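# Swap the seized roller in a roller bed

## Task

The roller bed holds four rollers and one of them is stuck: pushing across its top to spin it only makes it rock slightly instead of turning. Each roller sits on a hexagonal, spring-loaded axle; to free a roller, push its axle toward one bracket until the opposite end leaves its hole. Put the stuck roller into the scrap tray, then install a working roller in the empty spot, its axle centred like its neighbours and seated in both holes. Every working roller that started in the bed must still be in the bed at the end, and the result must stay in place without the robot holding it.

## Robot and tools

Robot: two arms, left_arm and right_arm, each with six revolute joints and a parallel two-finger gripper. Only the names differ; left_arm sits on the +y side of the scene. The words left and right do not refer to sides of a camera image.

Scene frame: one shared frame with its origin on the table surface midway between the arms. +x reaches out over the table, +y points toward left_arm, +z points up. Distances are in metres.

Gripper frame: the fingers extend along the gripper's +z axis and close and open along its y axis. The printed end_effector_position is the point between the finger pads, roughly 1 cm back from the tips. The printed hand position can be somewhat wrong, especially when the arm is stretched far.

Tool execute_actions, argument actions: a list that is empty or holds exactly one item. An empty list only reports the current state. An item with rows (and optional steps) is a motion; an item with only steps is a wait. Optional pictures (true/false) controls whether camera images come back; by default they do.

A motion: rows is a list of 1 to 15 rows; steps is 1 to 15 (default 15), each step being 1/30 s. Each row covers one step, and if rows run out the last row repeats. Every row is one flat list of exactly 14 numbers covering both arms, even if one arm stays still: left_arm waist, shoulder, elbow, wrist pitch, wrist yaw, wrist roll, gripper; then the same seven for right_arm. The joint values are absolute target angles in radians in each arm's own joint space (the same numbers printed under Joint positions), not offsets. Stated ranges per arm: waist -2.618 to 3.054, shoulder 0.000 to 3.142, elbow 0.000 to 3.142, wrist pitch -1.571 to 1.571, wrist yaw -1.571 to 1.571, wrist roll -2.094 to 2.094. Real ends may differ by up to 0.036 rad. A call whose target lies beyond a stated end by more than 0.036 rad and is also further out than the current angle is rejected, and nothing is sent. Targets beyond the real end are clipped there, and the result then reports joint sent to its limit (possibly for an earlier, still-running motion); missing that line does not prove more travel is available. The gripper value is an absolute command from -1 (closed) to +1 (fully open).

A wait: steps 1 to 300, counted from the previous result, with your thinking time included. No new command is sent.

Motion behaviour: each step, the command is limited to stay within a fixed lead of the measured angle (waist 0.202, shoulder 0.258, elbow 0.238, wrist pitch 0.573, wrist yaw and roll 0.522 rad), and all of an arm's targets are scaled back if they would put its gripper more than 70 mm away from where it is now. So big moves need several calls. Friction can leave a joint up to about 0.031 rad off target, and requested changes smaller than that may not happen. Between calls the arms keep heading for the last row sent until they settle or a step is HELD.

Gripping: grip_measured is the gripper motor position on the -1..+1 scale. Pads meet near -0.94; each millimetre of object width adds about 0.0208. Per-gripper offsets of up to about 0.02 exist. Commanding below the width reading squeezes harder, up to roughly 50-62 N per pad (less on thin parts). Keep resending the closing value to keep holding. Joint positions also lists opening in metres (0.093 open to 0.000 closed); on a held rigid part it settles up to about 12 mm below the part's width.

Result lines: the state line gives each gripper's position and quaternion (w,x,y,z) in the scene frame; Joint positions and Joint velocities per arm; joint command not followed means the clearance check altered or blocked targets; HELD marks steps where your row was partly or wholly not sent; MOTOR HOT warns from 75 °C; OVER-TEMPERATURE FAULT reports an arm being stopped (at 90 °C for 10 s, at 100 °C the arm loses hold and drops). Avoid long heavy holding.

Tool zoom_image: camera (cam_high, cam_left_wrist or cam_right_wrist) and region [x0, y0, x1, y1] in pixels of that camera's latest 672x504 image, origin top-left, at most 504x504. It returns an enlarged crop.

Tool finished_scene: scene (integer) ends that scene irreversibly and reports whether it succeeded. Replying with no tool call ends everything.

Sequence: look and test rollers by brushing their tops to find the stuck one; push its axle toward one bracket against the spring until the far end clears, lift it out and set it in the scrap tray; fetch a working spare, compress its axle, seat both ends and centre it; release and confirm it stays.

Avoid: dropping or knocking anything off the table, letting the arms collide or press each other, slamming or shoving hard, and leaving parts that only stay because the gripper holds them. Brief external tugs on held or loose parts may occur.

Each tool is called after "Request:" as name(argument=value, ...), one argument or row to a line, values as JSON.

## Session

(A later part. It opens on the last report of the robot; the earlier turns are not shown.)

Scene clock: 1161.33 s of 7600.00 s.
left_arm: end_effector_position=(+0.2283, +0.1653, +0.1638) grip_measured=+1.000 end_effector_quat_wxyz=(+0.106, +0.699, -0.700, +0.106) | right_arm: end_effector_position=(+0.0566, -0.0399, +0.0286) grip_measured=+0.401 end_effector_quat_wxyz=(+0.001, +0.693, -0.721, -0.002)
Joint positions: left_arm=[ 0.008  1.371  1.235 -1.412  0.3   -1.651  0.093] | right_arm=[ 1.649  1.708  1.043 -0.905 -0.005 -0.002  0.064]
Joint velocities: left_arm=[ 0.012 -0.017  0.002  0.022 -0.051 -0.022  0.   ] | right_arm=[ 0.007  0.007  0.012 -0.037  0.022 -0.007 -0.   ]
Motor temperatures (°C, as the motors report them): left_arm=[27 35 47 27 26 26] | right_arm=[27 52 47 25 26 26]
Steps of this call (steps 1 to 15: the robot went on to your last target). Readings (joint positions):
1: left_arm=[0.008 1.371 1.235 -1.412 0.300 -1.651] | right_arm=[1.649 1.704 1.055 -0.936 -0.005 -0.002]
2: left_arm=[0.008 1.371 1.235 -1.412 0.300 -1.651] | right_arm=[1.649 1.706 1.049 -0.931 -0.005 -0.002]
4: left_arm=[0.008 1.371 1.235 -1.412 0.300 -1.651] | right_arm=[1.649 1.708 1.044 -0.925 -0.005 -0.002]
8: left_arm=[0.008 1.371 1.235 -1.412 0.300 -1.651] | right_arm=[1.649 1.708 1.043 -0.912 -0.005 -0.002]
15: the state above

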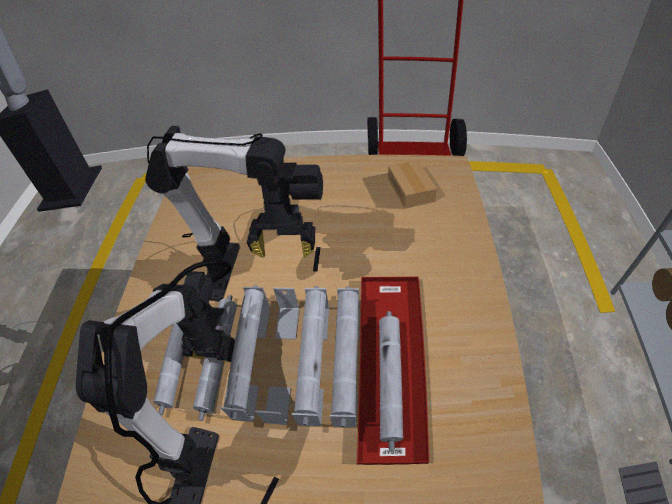

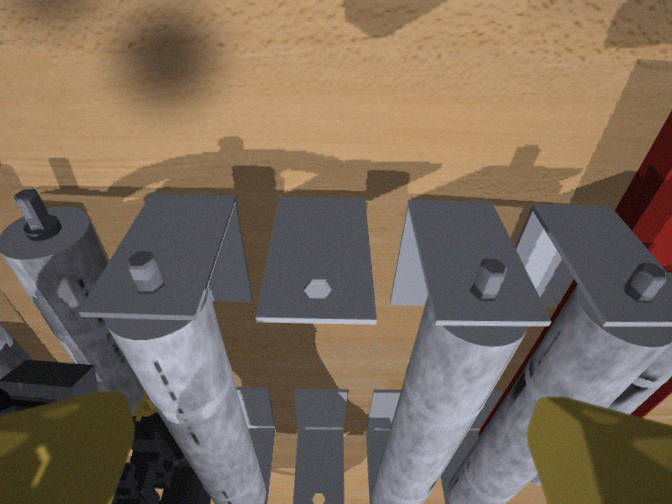

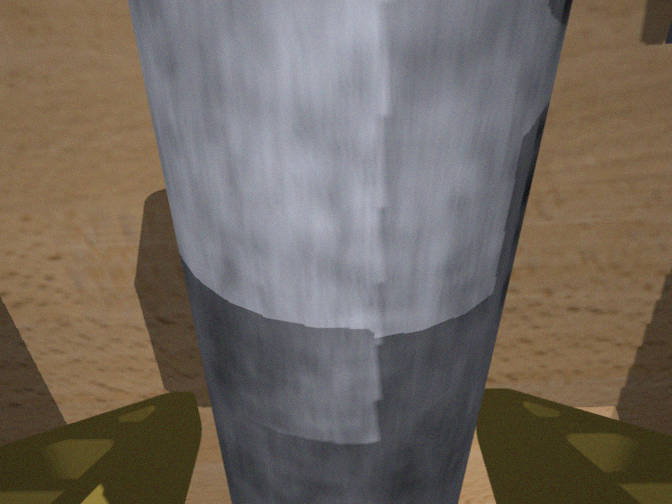

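Request:
execute_actions(
  actions=[
    {"rows":[[0.015,1.362,1.255,-1.42,0.31,-1.66,1,1.635,1.725,1.012,-0.878,0,0.005,0.4],[0.015,1.362,1.255,-1.42,0.31,-1.66,1,1.635,1.725,1.012,-0.878,0,0.005,0.4],[0.015,1.362,1.255,-1.42,0.31,-1.66,1,1.635,1.725,1.012,-0.878,0,0.005,0.4],[0.015,1.362,1.255,-1.42,0.31,-1.66,1,1.635,1.725,1.012,-0.878,0,0.005,0.35],[0.015,1.362,1.255,-1.42,0.31,-1.66,1,1.635,1.725,1.012,-0.878,0,0.005,0.3],[0.015,1.362,1.255,-1.42,0.31,-1.66,1,1.635,1.725,1.012,-0.878,0,0.005,0.25],[0.015,1.362,1.255,-1.42,0.31,-1.66,1,1.635,1.725,1.012,-0.878,0,0.005,0.2],[0.015,1.362,1.255,-1.42,0.31,-1.66,1,1.635,1.725,1.012,-0.878,0,0.005,0.15],[0.015,1.362,1.255,-1.42,0.31,-1.66,1,1.635,1.725,1.012,-0.878,0,0.005,0.1],[0.015,1.362,1.255,-1.42,0.31,-1.66,1,1.635,1.725,1.012,-0.878,0,0.005,0.05],[0.015,1.362,1.255,-1.42,0.31,-1.66,1,1.635,1.725,1.012,-0.878,0,0.005,0.0],[0.015,1.362,1.255,-1.42,0.31,-1.66,1,1.635,1.725,1.012,-0.878,0,0.005,-0.07],[0.015,1.362,1.255,-1.42,0.31,-1.66,1,1.635,1.725,1.012,-0.878,0,0.005,-0.15],[0.015,1.362,1.255,-1.42,0.31,-1.66,1,1.635,1.725,1.012,-0.878,0,0.005,-0.3]],"steps":15},
  ],
  pictures=false,
)

Scene clock: 1180.43 s of 7600.00 s.
left_arm: end_effector_position=(+0.2283, +0.1653, +0.1638) grip_measured=+1.000 end_effector_quat_wxyz=(+0.106, +0.699, -0.700, +0.106) | right_arm: end_effector_position=(+0.0580, -0.0373, +0.0286) grip_measured=-0.118 end_effector_quat_wxyz=(-0.002, +0.691, -0.723, -0.006)
Joint positions: left_arm=[ 0.008  1.371  1.235 -1.412  0.3   -1.651  0.093] | right_arm=[ 1.644  1.708  1.043 -0.895 -0.006 -0.002  0.04 ]
Joint velocities: left_arm=[-0.027 -0.002  0.002 -0.022 -0.037  0.095  0.   ] | right_arm=[ 0.002 -0.022 -0.002 -0.051 -0.037 -0.022 -0.   ]
Motor temperatures (°C, as the motors report them): left_arm=[27 35 47 27 26 26] | right_arm=[27 50 46 25 26 26]
Steps of this call (steps 1 to 15: the robot went on to your last target; steps 16 to 90: nothing new was sent; then 15.60 s passed at rest; steps 91 to 105: all 15 steps of this action). Readings (joint positions):
91: left_arm=[0.008 1.371 1.235 -1.412 0.300 -1.651] | right_arm=[1.649 1.708 1.043 -0.903 -0.005 -0.002]
92: left_arm=[0.008 1.371 1.235 -1.412 0.300 -1.651] | right_arm=[1.648 1.708 1.043 -0.901 -0.005 -0.002]
94: left_arm=[0.008 1.371 1.235 -1.412 0.300 -1.651] | right_arm=[1.645 1.708 1.043 -0.898 -0.005 -0.002]
98: left_arm=[0.008 1.371 1.235 -1.412 0.300 -1.651] | right_arm=[1.644 1.708 1.043 -0.896 -0.005 -0.002]
105: the state above

Request:
execute_actions(
  actions=[
    {"rows":[[0.015,1.362,1.255,-1.42,0.31,-1.66,1,1.643,1.68,1.09,-0.93,0,0.0,-0.3],[0.015,1.362,1.255,-1.42,0.31,-1.66,1,1.643,1.655,1.12,-0.965,0,0.0,-0.3],[0.015,1.362,1.255,-1.42,0.31,-1.66,1,1.643,1.643,1.142,-1.0,0,0.0,-0.3],[0.015,1.362,1.255,-1.42,0.31,-1.66,1,1.643,1.631,1.164,-1.035,0,0.0,-0.3],[0.015,1.362,1.255,-1.42,0.31,-1.66,1,1.643,1.619,1.186,-1.07,0,0.0,-0.3],[0.015,1.362,1.255,-1.42,0.31,-1.66,1,1.643,1.607,1.208,-1.105,0,0.0,-0.3],[0.015,1.362,1.255,-1.42,0.31,-1.66,1,1.643,1.595,1.23,-1.14,0,0.0,-0.3],[0.015,1.362,1.255,-1.42,0.31,-1.66,1,1.643,1.583,1.252,-1.175,0,0.0,-0.3],[0.015,1.362,1.255,-1.42,0.31,-1.66,1,1.643,1.571,1.274,-1.21,0,0.0,-0.3],[0.015,1.362,1.255,-1.42,0.31,-1.66,1,1.643,1.559,1.296,-1.245,0,0.0,-0.3],[0.015,1.362,1.255,-1.42,0.31,-1.66,1,1.643,1.547,1.318,-1.28,0,0.0,-0.3],[0.015,1.362,1.255,-1.42,0.31,-1.66,1,1.643,1.535,1.34,-1.315,0,0.0,-0.3],[0.015,1.362,1.255,-1.42,0.31,-1.66,1,1.643,1.523,1.362,-1.35,0,0.0,-0.3],[0.015,1.362,1.255,-1.42,0.31,-1.66,1,1.643,1.511,1.384,-1.375,0,0.0,-0.3],[0.015,1.362,1.255,-1.42,0.31,-1.66,1,1.643,1.503,1.405,-1.375,0,0.0,-0.3]]},
  ],
  pictures=false,
)

Request:
execute_actions(
  actions=[
    {"steps":15},
  ],
  pictures=false,
)

Scene clock: 1227.90 s of 7600.00 s.
left_arm: end_effector_position=(+0.2283, +0.1653, +0.1638) grip_measured=+1.000 end_effector_quat_wxyz=(+0.106, +0.699, -0.700, +0.106) | right_arm: end_effector_position=(+0.0580, -0.0378, +0.1339) grip_measured=-0.118 end_effector_quat_wxyz=(-0.024, +0.690, -0.722, -0.027)
Joint positions: left_arm=[ 0.008  1.371  1.235 -1.412  0.3   -1.651  0.093] | right_arm=[ 1.644  1.566  1.319 -1.252 -0.006 -0.002  0.04 ]
Joint velocities: left_arm=[-0.017  0.007 -0.002  0.051  0.022 -0.022  0.   ] | right_arm=[ 0.012 -0.335  0.603 -0.842 -0.022 -0.051  0.   ]
Motor temperatures (°C, as the motors report them): left_arm=[27 35 48 27 26 26] | right_arm=[27 48 45 25 26 26]
Steps of this call (steps 1 to 15: the robot went on to your last target; steps 16 to 90: nothing new was sent; then 43.97 s passed at rest; steps 91 to 105: all 15 steps of this action). Readings (joint positions):
91: left_arm=[0.008 1.371 1.235 -1.412 0.300 -1.651] | right_arm=[1.644 1.708 1.045 -0.896 -0.006 -0.002]
92: left_arm=[0.008 1.371 1.235 -1.412 0.300 -1.651] | right_arm=[1.644 1.708 1.049 -0.902 -0.006 -0.002]
94: left_arm=[0.008 1.371 1.235 -1.412 0.300 -1.651] | right_arm=[1.644 1.706 1.070 -0.938 -0.006 -0.002]
98: left_arm=[0.008 1.371 1.235 -1.412 0.300 -1.651] | right_arm=[1.644 1.667 1.147 -1.051 -0.006 -0.002]
105: the state above

Scene clock: 1228.40 s of 7600.00 s.
left_arm: end_effector_position=(+0.2283, +0.1653, +0.1638) grip_measured=+1.000 end_effector_quat_wxyz=(+0.106, +0.699, -0.700, +0.106) | right_arm: end_effector_position=(+0.0571, -0.0576, +0.1525) grip_measured=-0.118 end_effector_quat_wxyz=(-0.008, +0.691, -0.723, -0.012)
Joint positions: left_arm=[ 0.008  1.371  1.235 -1.412  0.3   -1.651  0.093] | right_arm=[ 1.644  1.533  1.362 -1.372 -0.006 -0.002  0.04 ]
Joint velocities: left_arm=[-0.022  0.007 -0.012 -0.022  0.051  0.022  0.   ] | right_arm=[-0.017 -0.007 -0.007 -0.022  0.007  0.066 -0.001]
Motor temperatures (°C, as the motors report them): left_arm=[27 35 48 27 26 26] | right_arm=[27 48 45 25 26 26]
Steps of this call (steps 1 to 15: the robot went on to your last target). Readings (joint positions):
1: left_arm=[0.008 1.371 1.235 -1.412 0.300 -1.651] | right_arm=[1.644 1.555 1.337 -1.276 -0.006 -0.002]
2: left_arm=[0.008 1.371 1.235 -1.412 0.300 -1.651] | right_arm=[1.644 1.545 1.350 -1.295 -0.006 -0.002]
4: left_arm=[0.008 1.371 1.235 -1.412 0.300 -1.651] | right_arm=[1.644 1.534 1.361 -1.321 -0.006 -0.002]
8: left_arm=[0.008 1.371 1.235 -1.412 0.300 -1.651] | right_arm=[1.644 1.533 1.362 -1.357 -0.006 -0.002]
15: the state above

Request:
execute_actions(
  actions=[
    {"rows":[[0.015,1.362,1.255,-1.42,0.31,-1.66,1,1.635,1.53,1.41,-1.38,0,-0.03,-0.3],[0.015,1.362,1.255,-1.42,0.31,-1.66,1,1.62,1.533,1.413,-1.385,0,-0.06,-0.3],[0.015,1.362,1.255,-1.42,0.31,-1.66,1,1.60,1.536,1.416,-1.39,0,-0.09,-0.3],[0.015,1.362,1.255,-1.42,0.31,-1.66,1,1.58,1.54,1.42,-1.395,0,-0.12,-0.3],[0.015,1.362,1.255,-1.42,0.31,-1.66,1,1.56,1.544,1.424,-1.40,0,-0.145,-0.3],[0.015,1.362,1.255,-1.42,0.31,-1.66,1,1.54,1.548,1.428,-1.40,0,-0.17,-0.3],[0.015,1.362,1.255,-1.42,0.31,-1.66,1,1.52,1.553,1.433,-1.40,0,-0.195,-0.3],[0.015,1.362,1.255,-1.42,0.31,-1.66,1,1.50,1.558,1.438,-1.40,0,-0.22,-0.3],[0.015,1.362,1.255,-1.42,0.31,-1.66,1,1.48,1.564,1.444,-1.40,0,-0.245,-0.3],[0.015,1.362,1.255,-1.42,0.31,-1.66,1,1.46,1.57,1.45,-1.40,0,-0.27,-0.3],[0.015,1.362,1.255,-1.42,0.31,-1.66,1,1.44,1.577,1.457,-1.40,0,-0.295,-0.3],[0.015,1.362,1.255,-1.42,0.31,-1.66,1,1.42,1.584,1.464,-1.40,0,-0.32,-0.3],[0.015,1.362,1.255,-1.42,0.31,-1.66,1,1.40,1.592,1.472,-1.40,0,-0.34,-0.3],[0.015,1.362,1.255,-1.42,0.31,-1.66,1,1.38,1.60,1.48,-1.40,0,-0.36,-0.3],[0.015,1.362,1.255,-1.42,0.31,-1.66,1,1.36,1.608,1.488,-1.40,0,-0.38,-0.3]]},
  ],
  pictures=false,
)

Request:
execute_actions(
  actions=[
    {"rows":[[0.015,1.362,1.255,-1.42,0.31,-1.66,1,1.34,1.617,1.497,-1.40,0,-0.40,-0.3],[0.015,1.362,1.255,-1.42,0.31,-1.66,1,1.32,1.626,1.506,-1.40,0,-0.42,-0.3],[0.015,1.362,1.255,-1.42,0.31,-1.66,1,1.30,1.635,1.515,-1.40,0,-0.44,-0.3],[0.015,1.362,1.255,-1.42,0.31,-1.66,1,1.28,1.645,1.525,-1.40,0,-0.46,-0.3],[0.015,1.362,1.255,-1.42,0.31,-1.66,1,1.26,1.655,1.535,-1.40,0,-0.48,-0.3],[0.015,1.362,1.255,-1.42,0.31,-1.66,1,1.24,1.665,1.545,-1.40,0,-0.50,-0.3],[0.015,1.362,1.255,-1.42,0.31,-1.66,1,1.22,1.675,1.555,-1.40,0,-0.52,-0.3],[0.015,1.362,1.255,-1.42,0.31,-1.66,1,1.20,1.686,1.566,-1.40,0,-0.54,-0.3],[0.015,1.362,1.255,-1.42,0.31,-1.66,1,1.18,1.697,1.577,-1.40,0,-0.56,-0.3],[0.015,1.362,1.255,-1.42,0.31,-1.66,1,1.16,1.708,1.588,-1.40,0,-0.58,-0.3],[0.015,1.362,1.255,-1.42,0.31,-1.66,1,1.14,1.719,1.599,-1.40,0,-0.595,-0.3],[0.015,1.362,1.255,-1.42,0.31,-1.66,1,1.122,1.729,1.609,-1.40,0,-0.602,-0.3],[0.015,1.362,1.255,-1.42,0.31,-1.66,1,1.108,1.737,1.617,-1.40,0,-0.602,-0.3],[0.015,1.362,1.255,-1.42,0.31,-1.66,1,1.099,1.742,1.622,-1.40,0,-0.602,-0.3],[0.015,1.362,1.255,-1.42,0.31,-1.66,1,1.095,1.745,1.625,-1.40,0,-0.602,-0.3]]},
  ],
  pictures=false,
)

Request:
execute_actions(
  actions=[
    {"steps":15},
  ],
)

Scene clock: 1267.60 s of 7600.00 s.
left_arm: end_effector_position=(+0.2283, +0.1653, +0.1638) grip_measured=+1.000 end_effector_quat_wxyz=(+0.106, +0.699, -0.700, +0.106) | right_arm: end_effector_position=(+0.1236, -0.0581, +0.1485) grip_measured=-0.118 end_effector_quat_wxyz=(+0.005, +0.704, -0.710, -0.002)
Joint positions: left_arm=[ 0.008  1.371  1.235 -1.412  0.3   -1.651  0.093] | right_arm=[ 1.402  1.603  1.417 -1.391 -0.008 -0.281  0.04 ]
Joint velocities: left_arm=[ 0.002 -0.002  0.012 -0.066 -0.007  0.022  0.   ] | right_arm=[-0.554  0.203  0.271 -0.037 -0.022 -0.711  0.   ]
Motor temperatures (°C, as the motors report them): left_arm=[27 35 48 27 26 26] | right_arm=[27 51 53 25 26 26]
Steps of this call (steps 1 to 15: the robot went on to your last target; steps 16 to 90: nothing new was sent; then 35.70 s passed at rest; steps 91 to 105: all 15 steps of this action). Readings (joint positions):
91: left_arm=[0.008 1.371 1.235 -1.412 0.300 -1.651] | right_arm=[1.644 1.533 1.362 -1.373 -0.006 -0.004]
92: left_arm=[0.008 1.371 1.235 -1.412 0.300 -1.651] | right_arm=[1.642 1.533 1.362 -1.374 -0.006 -0.012]
94: left_arm=[0.008 1.371 1.235 -1.412 0.300 -1.651] | right_arm=[1.625 1.534 1.362 -1.376 -0.010 -0.042]
98: left_arm=[0.008 1.371 1.235 -1.412 0.300 -1.651] | right_arm=[1.546 1.555 1.368 -1.387 -0.010 -0.123]
105: the state above

Scene clock: 1268.10 s of 7600.00 s.
left_arm: end_effector_position=(+0.2283, +0.1653, +0.1638) grip_measured=+1.000 end_effector_quat_wxyz=(+0.106, +0.699, -0.700, +0.106) | right_arm: end_effector_position=(+0.2182, -0.0602, +0.1432) grip_measured=-0.119 end_effector_quat_wxyz=(+0.005, +0.700, -0.714, -0.000)
Joint positions: left_arm=[ 0.008  1.371  1.235 -1.412  0.3   -1.651  0.093] | right_arm=[ 1.113  1.751  1.561 -1.39  -0.003 -0.559  0.04 ]
Joint velocities: left_arm=[-0.002  0.007 -0.007  0.022  0.081 -0.066  0.   ] | right_arm=[-0.374  0.198  0.144  0.022  0.095 -0.271  0.   ]
Motor temperatures (°C, as the motors report them): left_arm=[27 35 48 27 26 26] | right_arm=[27 51 53 25 26 26]
Steps of this call (steps 1 to 15: all 15 steps of this action). Readings (joint positions):
1: left_arm=[0.008 1.371 1.235 -1.412 0.300 -1.651] | right_arm=[1.382 1.611 1.426 -1.391 -0.008 -0.302]
2: left_arm=[0.008 1.371 1.235 -1.412 0.300 -1.651] | right_arm=[1.363 1.619 1.435 -1.391 -0.008 -0.324]
4: left_arm=[0.008 1.371 1.235 -1.412 0.300 -1.651] | right_arm=[1.323 1.637 1.453 -1.391 -0.007 -0.366]
8: left_arm=[0.008 1.371 1.235 -1.412 0.300 -1.651] | right_arm=[1.242 1.679 1.492 -1.391 -0.007 -0.447]
15: the state above

Scene clock: 1268.60 s of 7600.00 s.
left_arm: end_effector_position=(+0.2283, +0.1653, +0.1638) grip_measured=+1.000 end_effector_quat_wxyz=(+0.106, +0.699, -0.700, +0.106) | right_arm: end_effector_position=(+0.2256, -0.0625, +0.1420) grip_measured=-0.119 end_effector_quat_wxyz=(+0.005, +0.705, -0.709, +0.004)
Joint positions: left_arm=[ 0.008  1.371  1.235 -1.412  0.3   -1.651  0.093] | right_arm=[ 1.094  1.761  1.567 -1.388  0.005 -0.593  0.04 ]
Joint velocities: left_arm=[ 0.012 -0.012 -0.012 -0.022 -0.007 -0.066  0.   ] | right_arm=[-0.017 -0.007 -0.002  0.007 -0.081 -0.037  0.   ]
Motor temperatures (°C, as the motors report them): left_arm=[27 35 48 27 26 26] | right_arm=[27 51 53 25 26 26]
Steps of this call (steps 1 to 15: the robot went on to your last target). Readings (joint positions):
1: left_arm=[0.008 1.371 1.235 -1.412 0.300 -1.651] | right_arm=[1.103 1.757 1.565 -1.389 0.000 -0.565]
2: left_arm=[0.008 1.371 1.235 -1.412 0.300 -1.651] | right_arm=[1.096 1.760 1.567 -1.388 0.003 -0.570]
4: left_arm=[0.008 1.371 1.235 -1.412 0.300 -1.651] | right_arm=[1.094 1.761 1.567 -1.388 0.006 -0.578]
8: left_arm=[0.008 1.371 1.235 -1.412 0.300 -1.651] | right_arm=[1.094 1.761 1.567 -1.388 0.005 -0.588]
15: the state above

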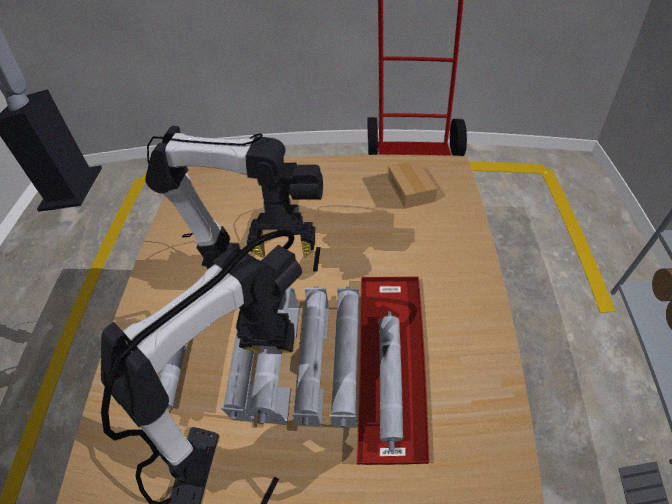

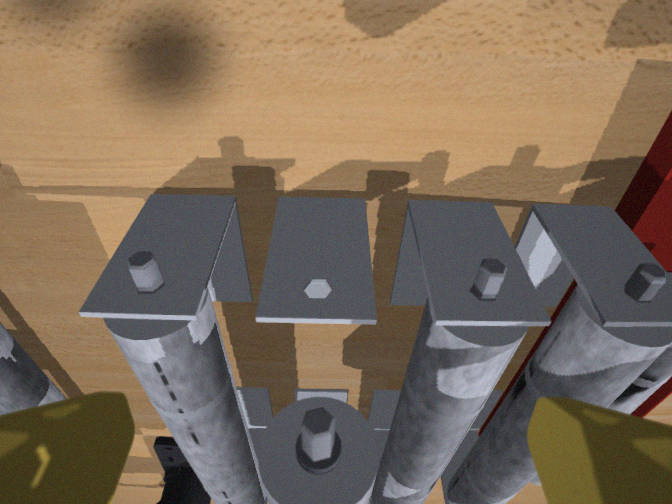

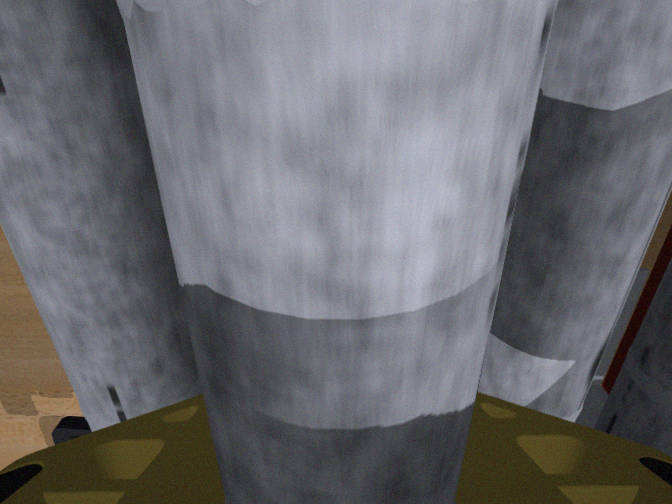

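Request:
zoom_image(
  camera="cam_left_wrist",
  region=[240, 260, 400, 504],
)

Region (240, 260, 400, 504) of cam_left_wrist's 672x504 image, scaled by 2.066, with more detail than that image has; it fills the left 330 columns of this view, and the rest is white.

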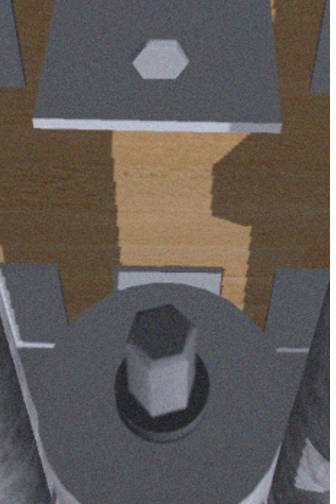

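Request:
execute_actions(
  actions=[
    {"rows":[[0.015,1.362,1.255,-1.42,0.31,-1.66,1,1.105,1.756,1.64,-1.415,0.015,-0.59,-0.3],[0.015,1.362,1.255,-1.42,0.31,-1.66,1,1.111,1.767,1.653,-1.428,0.022,-0.583,-0.3],[0.015,1.362,1.255,-1.42,0.31,-1.66,1,1.116,1.778,1.666,-1.441,0.029,-0.577,-0.3],[0.015,1.362,1.255,-1.42,0.31,-1.66,1,1.121,1.789,1.678,-1.454,0.036,-0.571,-0.3],[0.015,1.362,1.255,-1.42,0.31,-1.66,1,1.126,1.80,1.69,-1.467,0.043,-0.565,-0.3],[0.015,1.362,1.255,-1.42,0.31,-1.66,1,1.131,1.812,1.702,-1.48,0.05,-0.559,-0.3],[0.015,1.362,1.255,-1.42,0.31,-1.66,1,1.136,1.824,1.714,-1.493,0.057,-0.553,-0.3],[0.015,1.362,1.255,-1.42,0.31,-1.66,1,1.141,1.836,1.726,-1.506,0.064,-0.547,-0.3],[0.015,1.362,1.255,-1.42,0.31,-1.66,1,1.146,1.848,1.738,-1.519,0.071,-0.541,-0.3],[0.015,1.362,1.255,-1.42,0.31,-1.66,1,1.151,1.86,1.75,-1.532,0.078,-0.535,-0.3],[0.015,1.362,1.255,-1.42,0.31,-1.66,1,1.156,1.872,1.762,-1.545,0.085,-0.528,-0.3],[0.015,1.362,1.255,-1.42,0.31,-1.66,1,1.161,1.884,1.774,-1.555,0.092,-0.521,-0.3],[0.015,1.362,1.255,-1.42,0.31,-1.66,1,1.166,1.896,1.787,-1.555,0.095,-0.515,-0.3],[0.015,1.362,1.255,-1.42,0.31,-1.66,1,1.171,1.906,1.80,-1.555,0.095,-0.515,-0.3],[0.015,1.362,1.255,-1.42,0.31,-1.66,1,1.175,1.912,1.81,-1.555,0.095,-0.515,-0.3]]},
  ],
  pictures=false,
)

Request:
execute_actions(
  actions=[
    {"steps":20},
  ],
)

Scene clock: 1304.80 s of 7600.00 s.
left_arm: end_effector_position=(+0.2283, +0.1653, +0.1638) grip_measured=+1.000 end_effector_quat_wxyz=(+0.106, +0.699, -0.700, +0.106) | right_arm: end_effector_position=(+0.2240, -0.0438, +0.1368) grip_measured=-0.119 end_effector_quat_wxyz=(+0.046, +0.708, -0.703, +0.044)
Joint positions: left_arm=[ 0.008  1.371  1.235 -1.412  0.3   -1.651  0.093] | right_arm=[ 1.158  1.914  1.734 -1.503  0.062 -0.538  0.04 ]
Joint velocities: left_arm=[-0.002  0.012 -0.007 -0.022 -0.007 -0.051  0.   ] | right_arm=[ 0.134  0.315  0.3   -0.125  0.051  0.125 -0.   ]
Motor temperatures (°C, as the motors report them): left_arm=[27 35 48 27 26 26] | right_arm=[27 53 58 25 26 26]
Steps of this call (steps 1 to 15: the robot went on to your last target; steps 16 to 90: nothing new was sent; then 32.70 s passed at rest; steps 91 to 105: all 15 steps of this action). Readings (joint positions):
91: left_arm=[0.008 1.371 1.235 -1.412 0.300 -1.651] | right_arm=[1.094 1.762 1.569 -1.390 0.005 -0.595]
92: left_arm=[0.008 1.371 1.235 -1.412 0.300 -1.651] | right_arm=[1.094 1.767 1.577 -1.397 0.006 -0.594]
94: left_arm=[0.008 1.371 1.235 -1.412 0.300 -1.651] | right_arm=[1.100 1.782 1.600 -1.414 0.013 -0.590]
98: left_arm=[0.008 1.371 1.235 -1.412 0.300 -1.651] | right_arm=[1.122 1.826 1.652 -1.444 0.030 -0.574]
105: the state above

Scene clock: 1305.47 s of 7600.00 s.
left_arm: end_effector_position=(+0.2283, +0.1653, +0.1638) grip_measured=+1.000 end_effector_quat_wxyz=(+0.106, +0.699, -0.700, +0.106) | right_arm: end_effector_position=(+0.2237, -0.0407, +0.1362) grip_measured=-0.118 end_effector_quat_wxyz=(+0.049, +0.706, -0.704, +0.050)
Joint positions: left_arm=[ 0.008  1.371  1.235 -1.412  0.3   -1.651  0.093] | right_arm=[ 1.168  1.933  1.756 -1.514  0.072 -0.522  0.04 ]
Joint velocities: left_arm=[-0.022 -0.017 -0.007  0.007 -0.022 -0.007  0.   ] | right_arm=[-0.012 -0.032 -0.017 -0.007 -0.022 -0.037  0.   ]
Motor temperatures (°C, as the motors report them): left_arm=[27 35 48 27 26 26] | right_arm=[27 54 58 25 26 26]
Steps of this call (steps 1 to 20: the robot went on to your last target). Readings (joint positions):
1: left_arm=[0.008 1.371 1.235 -1.412 0.300 -1.651] | right_arm=[1.162 1.923 1.743 -1.505 0.065 -0.535]
2: left_arm=[0.008 1.371 1.235 -1.412 0.300 -1.651] | right_arm=[1.165 1.929 1.748 -1.505 0.066 -0.532]
4: left_arm=[0.008 1.371 1.235 -1.412 0.300 -1.651] | right_arm=[1.168 1.933 1.752 -1.505 0.067 -0.529]
8: left_arm=[0.008 1.371 1.235 -1.412 0.300 -1.651] | right_arm=[1.168 1.933 1.755 -1.510 0.070 -0.525]
20: the state above

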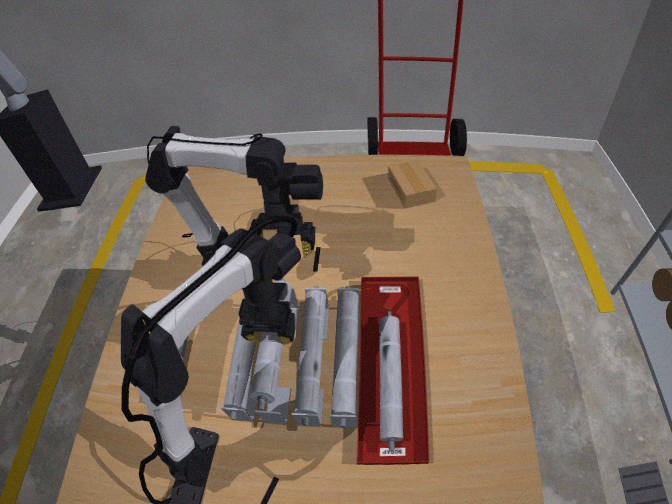

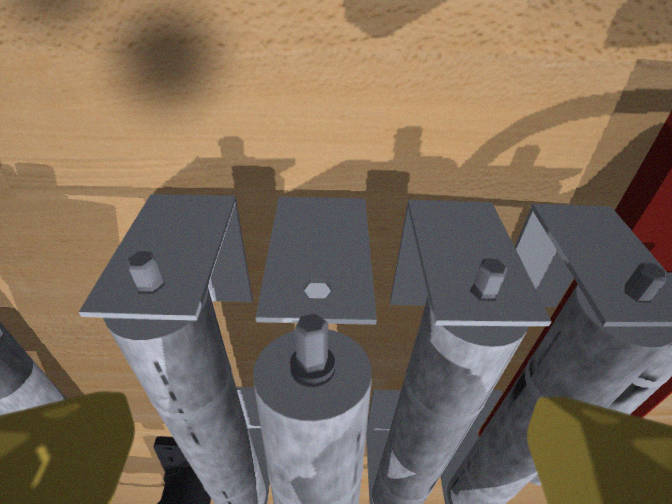

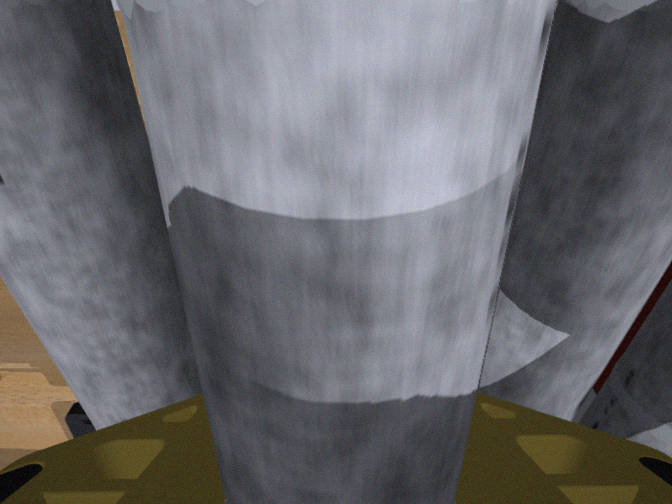

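Request:
execute_actions(
  actions=[
    {"rows":[[0.015,1.362,1.255,-1.42,0.31,-1.66,1,1.172,1.912,1.77,-1.535,0.095,-0.515,-0.3],[0.015,1.362,1.255,-1.42,0.31,-1.66,1,1.172,1.912,1.755,-1.525,0.095,-0.515,-0.3],[0.015,1.362,1.255,-1.42,0.31,-1.66,1,1.172,1.912,1.75,-1.52,0.095,-0.515,-0.3],[0.015,1.362,1.255,-1.42,0.31,-1.66,1,1.172,1.912,1.745,-1.515,0.095,-0.515,-0.3],[0.015,1.362,1.255,-1.42,0.31,-1.66,1,1.172,1.912,1.74,-1.51,0.095,-0.515,-0.3],[0.015,1.362,1.255,-1.42,0.31,-1.66,1,1.172,1.912,1.735,-1.505,0.095,-0.515,-0.3],[0.015,1.362,1.255,-1.42,0.31,-1.66,1,1.172,1.912,1.73,-1.50,0.095,-0.515,-0.3],[0.015,1.362,1.255,-1.42,0.31,-1.66,1,1.172,1.912,1.725,-1.50,0.095,-0.515,-0.3],[0.015,1.362,1.255,-1.42,0.31,-1.66,1,1.172,1.912,1.72,-1.50,0.095,-0.515,-0.3]],"steps":15},
  ],
  pictures=false,
)

Request:
execute_actions(
  actions=[
    {"steps":10},
  ],
)

Request:
zoom_image(
  camera="cam_left_wrist",
  region=[240, 250, 400, 400],
)

Scene clock: 1319.27 s of 7600.00 s.
left_arm: end_effector_position=(+0.2283, +0.1653, +0.1638) grip_measured=+1.000 end_effector_quat_wxyz=(+0.106, +0.699, -0.700, +0.106) | right_arm: end_effector_position=(+0.2232, -0.0418, +0.1267) grip_measured=-0.118 end_effector_quat_wxyz=(+0.052, +0.706, -0.704, +0.052)
Joint positions: left_arm=[ 0.008  1.371  1.235 -1.412  0.3   -1.651  0.093] | right_arm=[ 1.168  1.933  1.717 -1.483  0.073 -0.522  0.04 ]
Joint velocities: left_arm=[ 0.007 -0.002  0.007 -0.037 -0.022 -0.007  0.   ] | right_arm=[ 0.002  0.007 -0.012  0.066 -0.007 -0.007  0.   ]
Motor temperatures (°C, as the motors report them): left_arm=[27 35 48 27 26 26] | right_arm=[27 56 58 25 26 26]
Steps of this call (steps 1 to 15: the robot went on to your last target; steps 16 to 90: nothing new was sent; then 10.30 s passed at rest; steps 91 to 105: all 15 steps of this action). Readings (joint positions):
91: left_arm=[0.008 1.371 1.235 -1.412 0.300 -1.651] | right_arm=[1.168 1.933 1.756 -1.514 0.073 -0.522]
92: left_arm=[0.008 1.371 1.235 -1.412 0.300 -1.651] | right_arm=[1.168 1.933 1.756 -1.514 0.073 -0.522]
94: left_arm=[0.008 1.371 1.235 -1.412 0.300 -1.651] | right_arm=[1.168 1.933 1.754 -1.511 0.073 -0.522]
98: left_arm=[0.008 1.371 1.235 -1.412 0.300 -1.651] | right_arm=[1.168 1.933 1.733 -1.494 0.073 -0.522]
105: the state above

Scene clock: 1319.60 s of 7600.00 s.
left_arm: end_effector_position=(+0.2283, +0.1653, +0.1638) grip_measured=+1.000 end_effector_quat_wxyz=(+0.106, +0.699, -0.700, +0.106) | right_arm: end_effector_position=(+0.2235, -0.0412, +0.1266) grip_measured=-0.118 end_effector_quat_wxyz=(+0.051, +0.706, -0.704, +0.051)
Joint positions: left_arm=[ 0.008  1.371  1.235 -1.412  0.3   -1.651  0.093] | right_arm=[ 1.168  1.933  1.717 -1.48   0.073 -0.522  0.04 ]
Joint velocities: left_arm=[ 0.002  0.002 -0.007  0.022 -0.022 -0.051  0.   ] | right_arm=[ 0.012  0.002 -0.002  0.037 -0.022 -0.037 -0.001]
Motor temperatures (°C, as the motors report them): left_arm=[27 35 48 27 26 26] | right_arm=[27 56 58 25 26 26]
Steps of this call (steps 1 to 10: the robot went on to your last target). Readings (joint positions):
1: left_arm=[0.008 1.371 1.235 -1.412 0.300 -1.651] | right_arm=[1.168 1.933 1.717 -1.482 0.073 -0.522]
2: left_arm=[0.008 1.371 1.235 -1.412 0.300 -1.651] | right_arm=[1.168 1.933 1.717 -1.481 0.073 -0.522]
4: left_arm=[0.008 1.371 1.235 -1.412 0.300 -1.651] | right_arm=[1.168 1.933 1.717 -1.480 0.073 -0.522]
8: left_arm=[0.008 1.371 1.235 -1.412 0.300 -1.651] | right_arm=[1.168 1.933 1.717 -1.480 0.073 -0.522]
10: the state above

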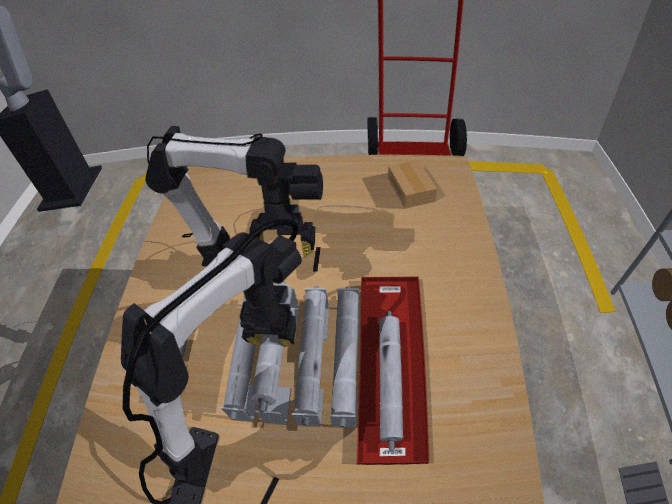

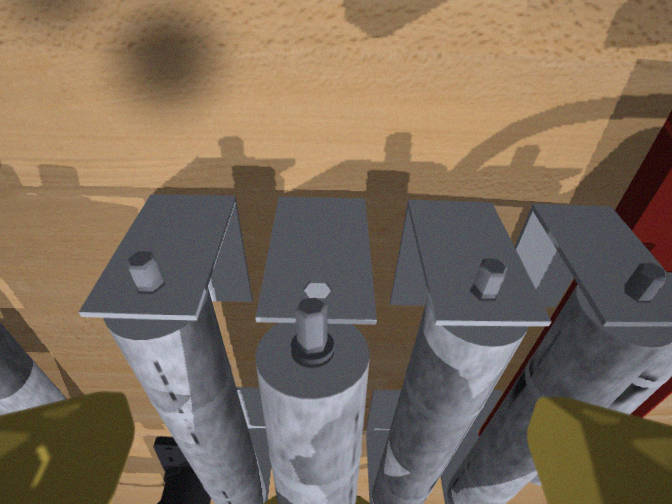

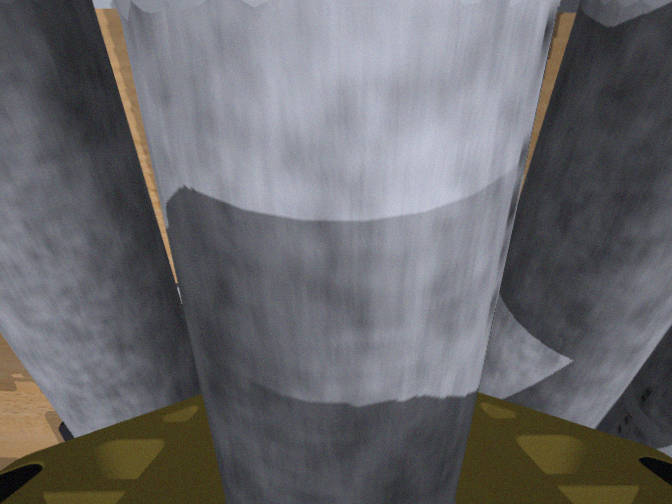

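Region (240, 250, 400, 400) of cam_left_wrist's 672x504 image, scaled by 3.150, with more detail than that image has; it fills the top 472 rows of this view, and the rest is white.

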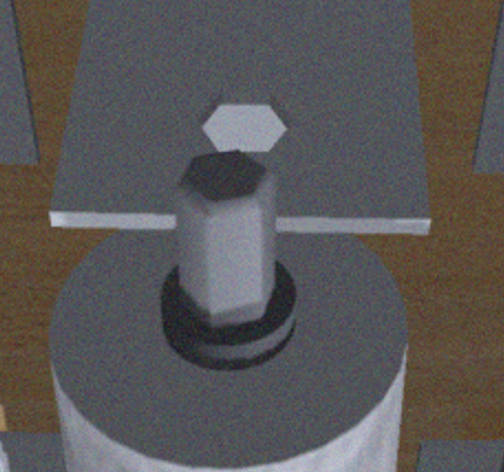

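Request:
execute_actions(
  actions=[
    {"rows":[[0.015,1.362,1.255,-1.42,0.31,-1.66,1,1.172,1.912,1.712,-1.50,0.095,-0.515,-0.3],[0.015,1.362,1.255,-1.42,0.31,-1.66,1,1.172,1.912,1.706,-1.50,0.095,-0.515,-0.3],[0.015,1.362,1.255,-1.42,0.31,-1.66,1,1.172,1.912,1.70,-1.50,0.095,-0.515,-0.3]],"steps":15},
  ],
)

Request:
zoom_image(
  camera="cam_left_wrist",
  region=[240, 250, 400, 400],
)

Scene clock: 1327.77 s of 7600.00 s.
left_arm: end_effector_position=(+0.2283, +0.1653, +0.1638) grip_measured=+1.000 end_effector_quat_wxyz=(+0.106, +0.699, -0.700, +0.106) | right_arm: end_effector_position=(+0.2232, -0.0418, +0.1235) grip_measured=-0.118 end_effector_quat_wxyz=(+0.052, +0.706, -0.704, +0.052)
Joint positions: left_arm=[ 0.008  1.371  1.235 -1.412  0.3   -1.651  0.093] | right_arm=[ 1.168  1.933  1.705 -1.471  0.073 -0.521  0.04 ]
Joint velocities: left_arm=[-0.007  0.002 -0.007 -0.037  0.051 -0.066  0.   ] | right_arm=[-0.027 -0.007 -0.002 -0.037 -0.022 -0.037  0.   ]
Motor temperatures (°C, as the motors report them): left_arm=[27 35 48 27 26 26] | right_arm=[27 57 56 25 26 26]
Steps of this call (steps 1 to 15: the robot went on to your last target; steps 16 to 90: nothing new was sent; then 4.67 s passed at rest; steps 91 to 105: all 15 steps of this action). Readings (joint positions):
91: left_arm=[0.008 1.371 1.235 -1.412 0.300 -1.651] | right_arm=[1.168 1.933 1.717 -1.480 0.073 -0.522]
92: left_arm=[0.008 1.371 1.235 -1.412 0.300 -1.651] | right_arm=[1.168 1.933 1.717 -1.480 0.073 -0.522]
94: left_arm=[0.008 1.371 1.235 -1.412 0.300 -1.651] | right_arm=[1.168 1.933 1.712 -1.477 0.073 -0.522]
98: left_arm=[0.008 1.371 1.235 -1.412 0.300 -1.651] | right_arm=[1.168 1.933 1.705 -1.471 0.073 -0.521]
105: the state above

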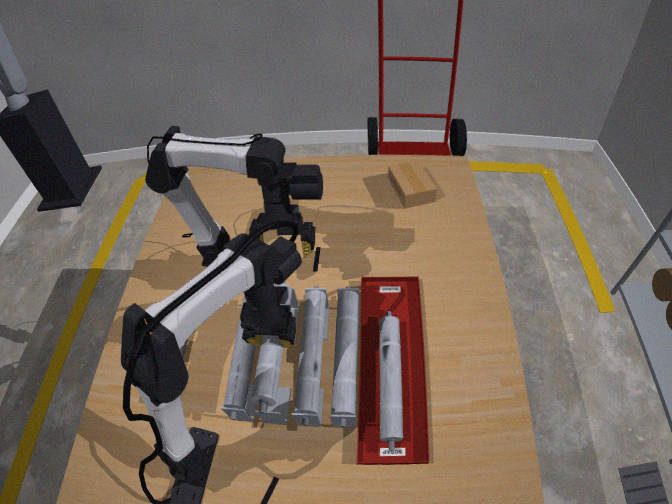

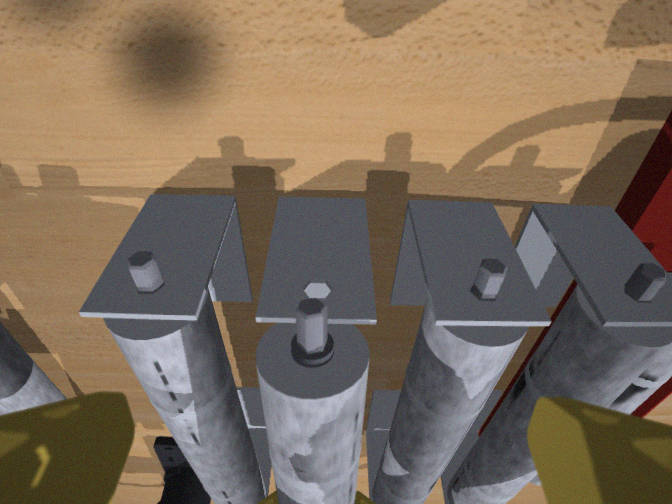

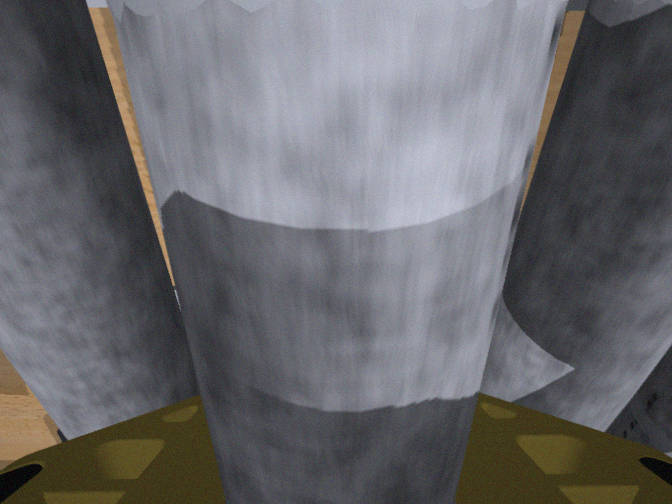

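Region (240, 250, 400, 400) of cam_left_wrist's 672x504 image, scaled by 3.150, with more detail than that image has; it fills the top 472 rows of this view, and the rest is white.

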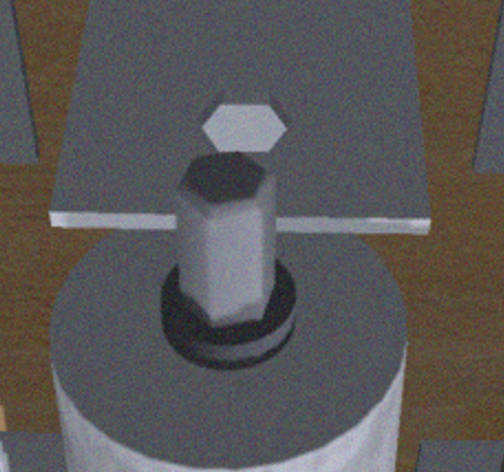

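Request:
execute_actions(
  actions=[
    {"rows":[[0.015,1.362,1.255,-1.42,0.31,-1.66,1,1.172,1.912,1.70,-1.50,0.095,-0.535,-0.3],[0.015,1.362,1.255,-1.42,0.31,-1.66,1,1.172,1.912,1.70,-1.50,0.095,-0.545,-0.3],[0.015,1.362,1.255,-1.42,0.31,-1.66,1,1.172,1.912,1.70,-1.50,0.095,-0.555,-0.3]],"steps":15},
  ],
)

Request:
zoom_image(
  camera="cam_left_wrist",
  region=[240, 250, 400, 400],
)

Scene clock: 1338.67 s of 7600.00 s.
left_arm: end_effector_position=(+0.2283, +0.1653, +0.1638) grip_measured=+1.000 end_effector_quat_wxyz=(+0.106, +0.699, -0.700, +0.106) | right_arm: end_effector_position=(+0.2242, -0.0401, +0.1233) grip_measured=-0.119 end_effector_quat_wxyz=(+0.049, +0.712, -0.698, +0.050)
Joint positions: left_arm=[ 0.008  1.371  1.235 -1.412  0.3   -1.651  0.093] | right_arm=[ 1.168  1.933  1.705 -1.462  0.073 -0.539  0.04 ]
Joint velocities: left_arm=[-0.007 -0.012  0.002 -0.007 -0.037 -0.051  0.   ] | right_arm=[-0.007 -0.017 -0.007 -0.022 -0.051  0.022  0.   ]
Motor temperatures (°C, as the motors report them): left_arm=[27 35 48 27 26 26] | right_arm=[27 58 54 25 26 26]
Steps of this call (steps 1 to 15: the robot went on to your last target; steps 16 to 90: nothing new was sent; then 7.40 s passed at rest; steps 91 to 105: all 15 steps of this action). Readings (joint positions):
91: left_arm=[0.008 1.371 1.235 -1.412 0.300 -1.651] | right_arm=[1.168 1.933 1.705 -1.471 0.073 -0.521]
92: left_arm=[0.008 1.371 1.235 -1.412 0.300 -1.651] | right_arm=[1.168 1.933 1.705 -1.470 0.073 -0.523]
94: left_arm=[0.008 1.371 1.235 -1.412 0.300 -1.651] | right_arm=[1.168 1.933 1.705 -1.467 0.073 -0.529]
98: left_arm=[0.008 1.371 1.235 -1.412 0.300 -1.651] | right_arm=[1.168 1.933 1.705 -1.464 0.073 -0.536]
105: the state above

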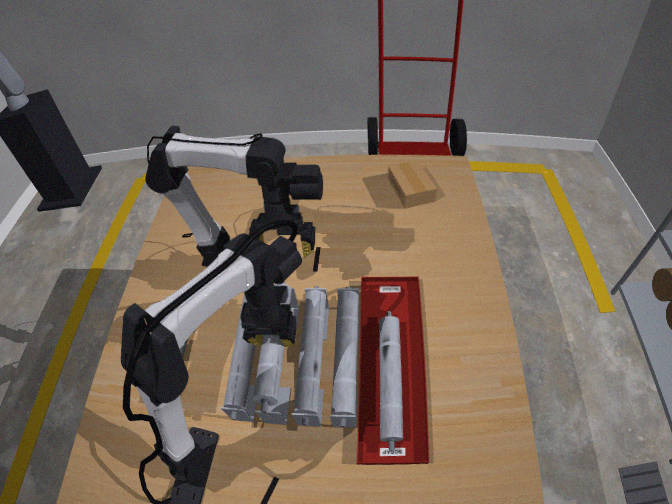

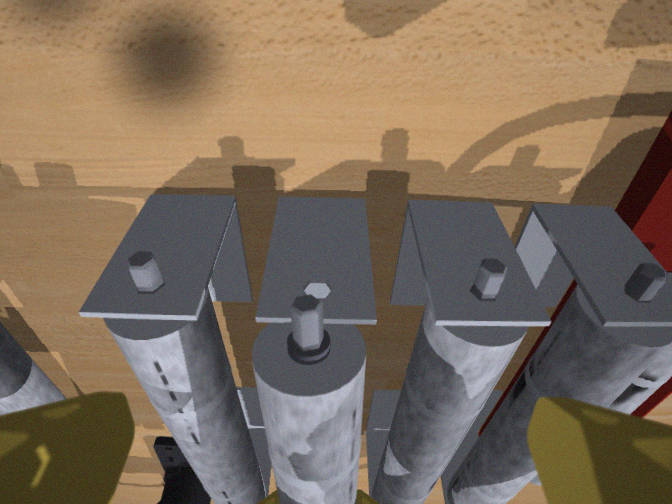

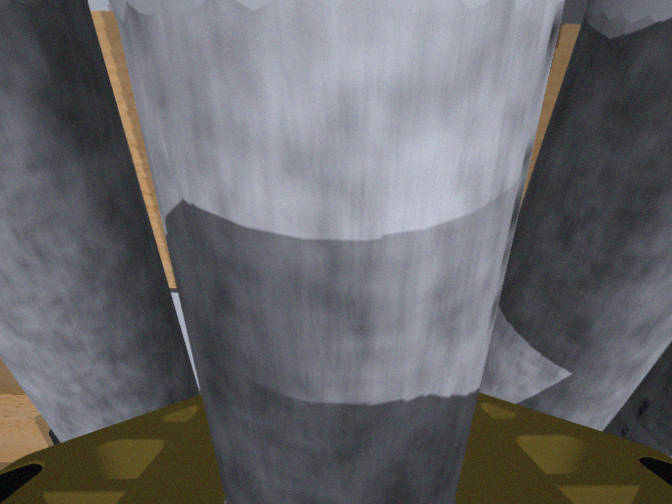

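Region (240, 250, 400, 400) of cam_left_wrist's 672x504 image, scaled by 3.150, with more detail than that image has; it fills the top 472 rows of this view, and the rest is white.

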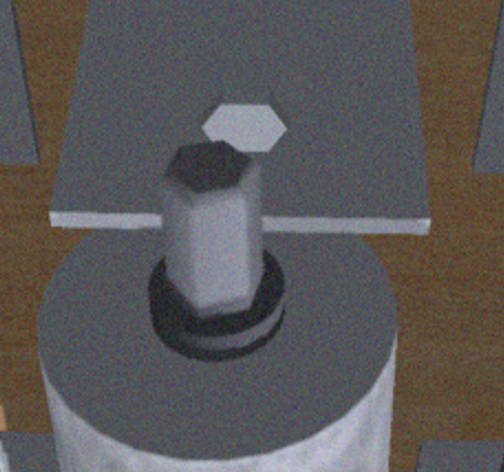

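Request:
execute_actions(
  actions=[
    {"rows":[[0.015,1.362,1.255,-1.42,0.31,-1.66,1,1.172,1.912,1.70,-1.52,0.095,-0.555,-0.3],[0.015,1.362,1.255,-1.42,0.31,-1.66,1,1.172,1.912,1.70,-1.53,0.095,-0.555,-0.3],[0.015,1.362,1.255,-1.42,0.31,-1.66,1,1.172,1.912,1.70,-1.54,0.095,-0.555,-0.3],[0.015,1.362,1.255,-1.42,0.31,-1.66,1,1.172,1.912,1.70,-1.54,0.095,-0.565,-0.3],[0.015,1.362,1.255,-1.42,0.31,-1.66,1,1.172,1.912,1.70,-1.54,0.095,-0.575,-0.3],[0.015,1.362,1.255,-1.42,0.31,-1.66,1,1.172,1.912,1.70,-1.54,0.095,-0.585,-0.3]],"steps":15},
  ],
)

Request:
zoom_image(
  camera="cam_left_wrist",
  region=[240, 250, 400, 400],
)

Scene clock: 1351.80 s of 7600.00 s.
left_arm: end_effector_position=(+0.2283, +0.1653, +0.1638) grip_measured=+1.000 end_effector_quat_wxyz=(+0.106, +0.699, -0.700, +0.106) | right_arm: end_effector_position=(+0.2239, -0.0406, +0.1233) grip_measured=-0.119 end_effector_quat_wxyz=(+0.050, +0.721, -0.689, +0.050)
Joint positions: left_arm=[ 0.008  1.371  1.235 -1.412  0.3   -1.651  0.093] | right_arm=[ 1.168  1.933  1.705 -1.464  0.073 -0.565  0.04 ]
Joint velocities: left_arm=[-0.007 -0.002 -0.007  0.007 -0.066  0.051  0.   ] | right_arm=[ 0.002 -0.002 -0.017 -0.051  0.022 -0.051  0.   ]
Motor temperatures (°C, as the motors report them): left_arm=[27 35 48 27 26 26] | right_arm=[27 59 52 25 26 26]
Steps of this call (steps 1 to 15: the robot went on to your last target; steps 16 to 90: nothing new was sent; then 9.63 s passed at rest; steps 91 to 105: all 15 steps of this action). Readings (joint positions):
91: left_arm=[0.008 1.371 1.235 -1.412 0.300 -1.651] | right_arm=[1.168 1.933 1.705 -1.462 0.073 -0.540]
92: left_arm=[0.008 1.371 1.235 -1.412 0.300 -1.651] | right_arm=[1.168 1.933 1.705 -1.462 0.073 -0.540]
94: left_arm=[0.008 1.371 1.235 -1.412 0.300 -1.651] | right_arm=[1.168 1.933 1.705 -1.463 0.073 -0.540]
98: left_arm=[0.008 1.371 1.235 -1.412 0.300 -1.651] | right_arm=[1.168 1.933 1.705 -1.464 0.073 -0.555]
105: the state above

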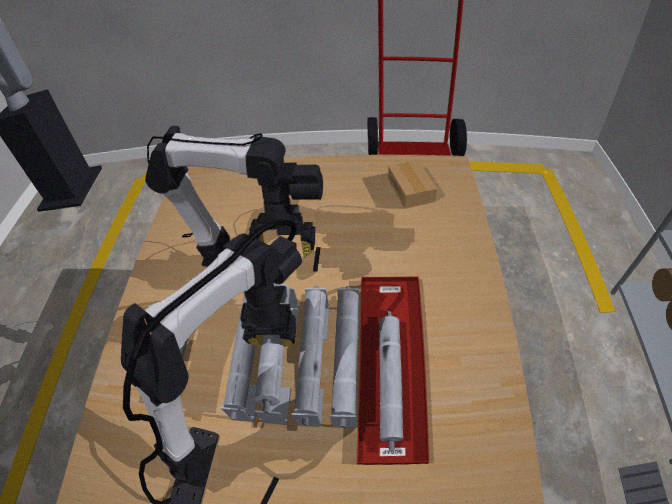

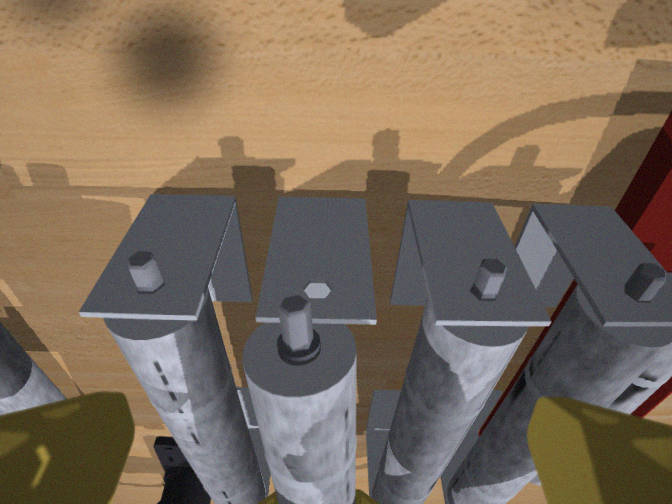

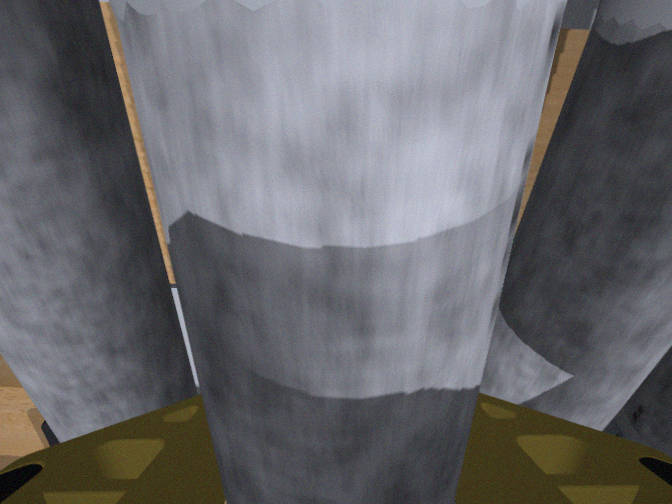

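Region (240, 250, 400, 400) of cam_left_wrist's 672x504 image, scaled by 3.150, with more detail than that image has; it fills the top 472 rows of this view, and the rest is white.

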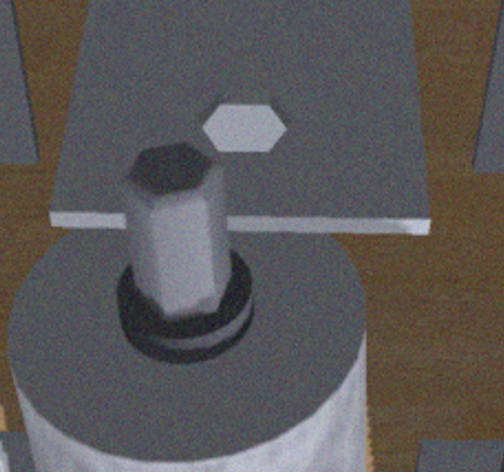

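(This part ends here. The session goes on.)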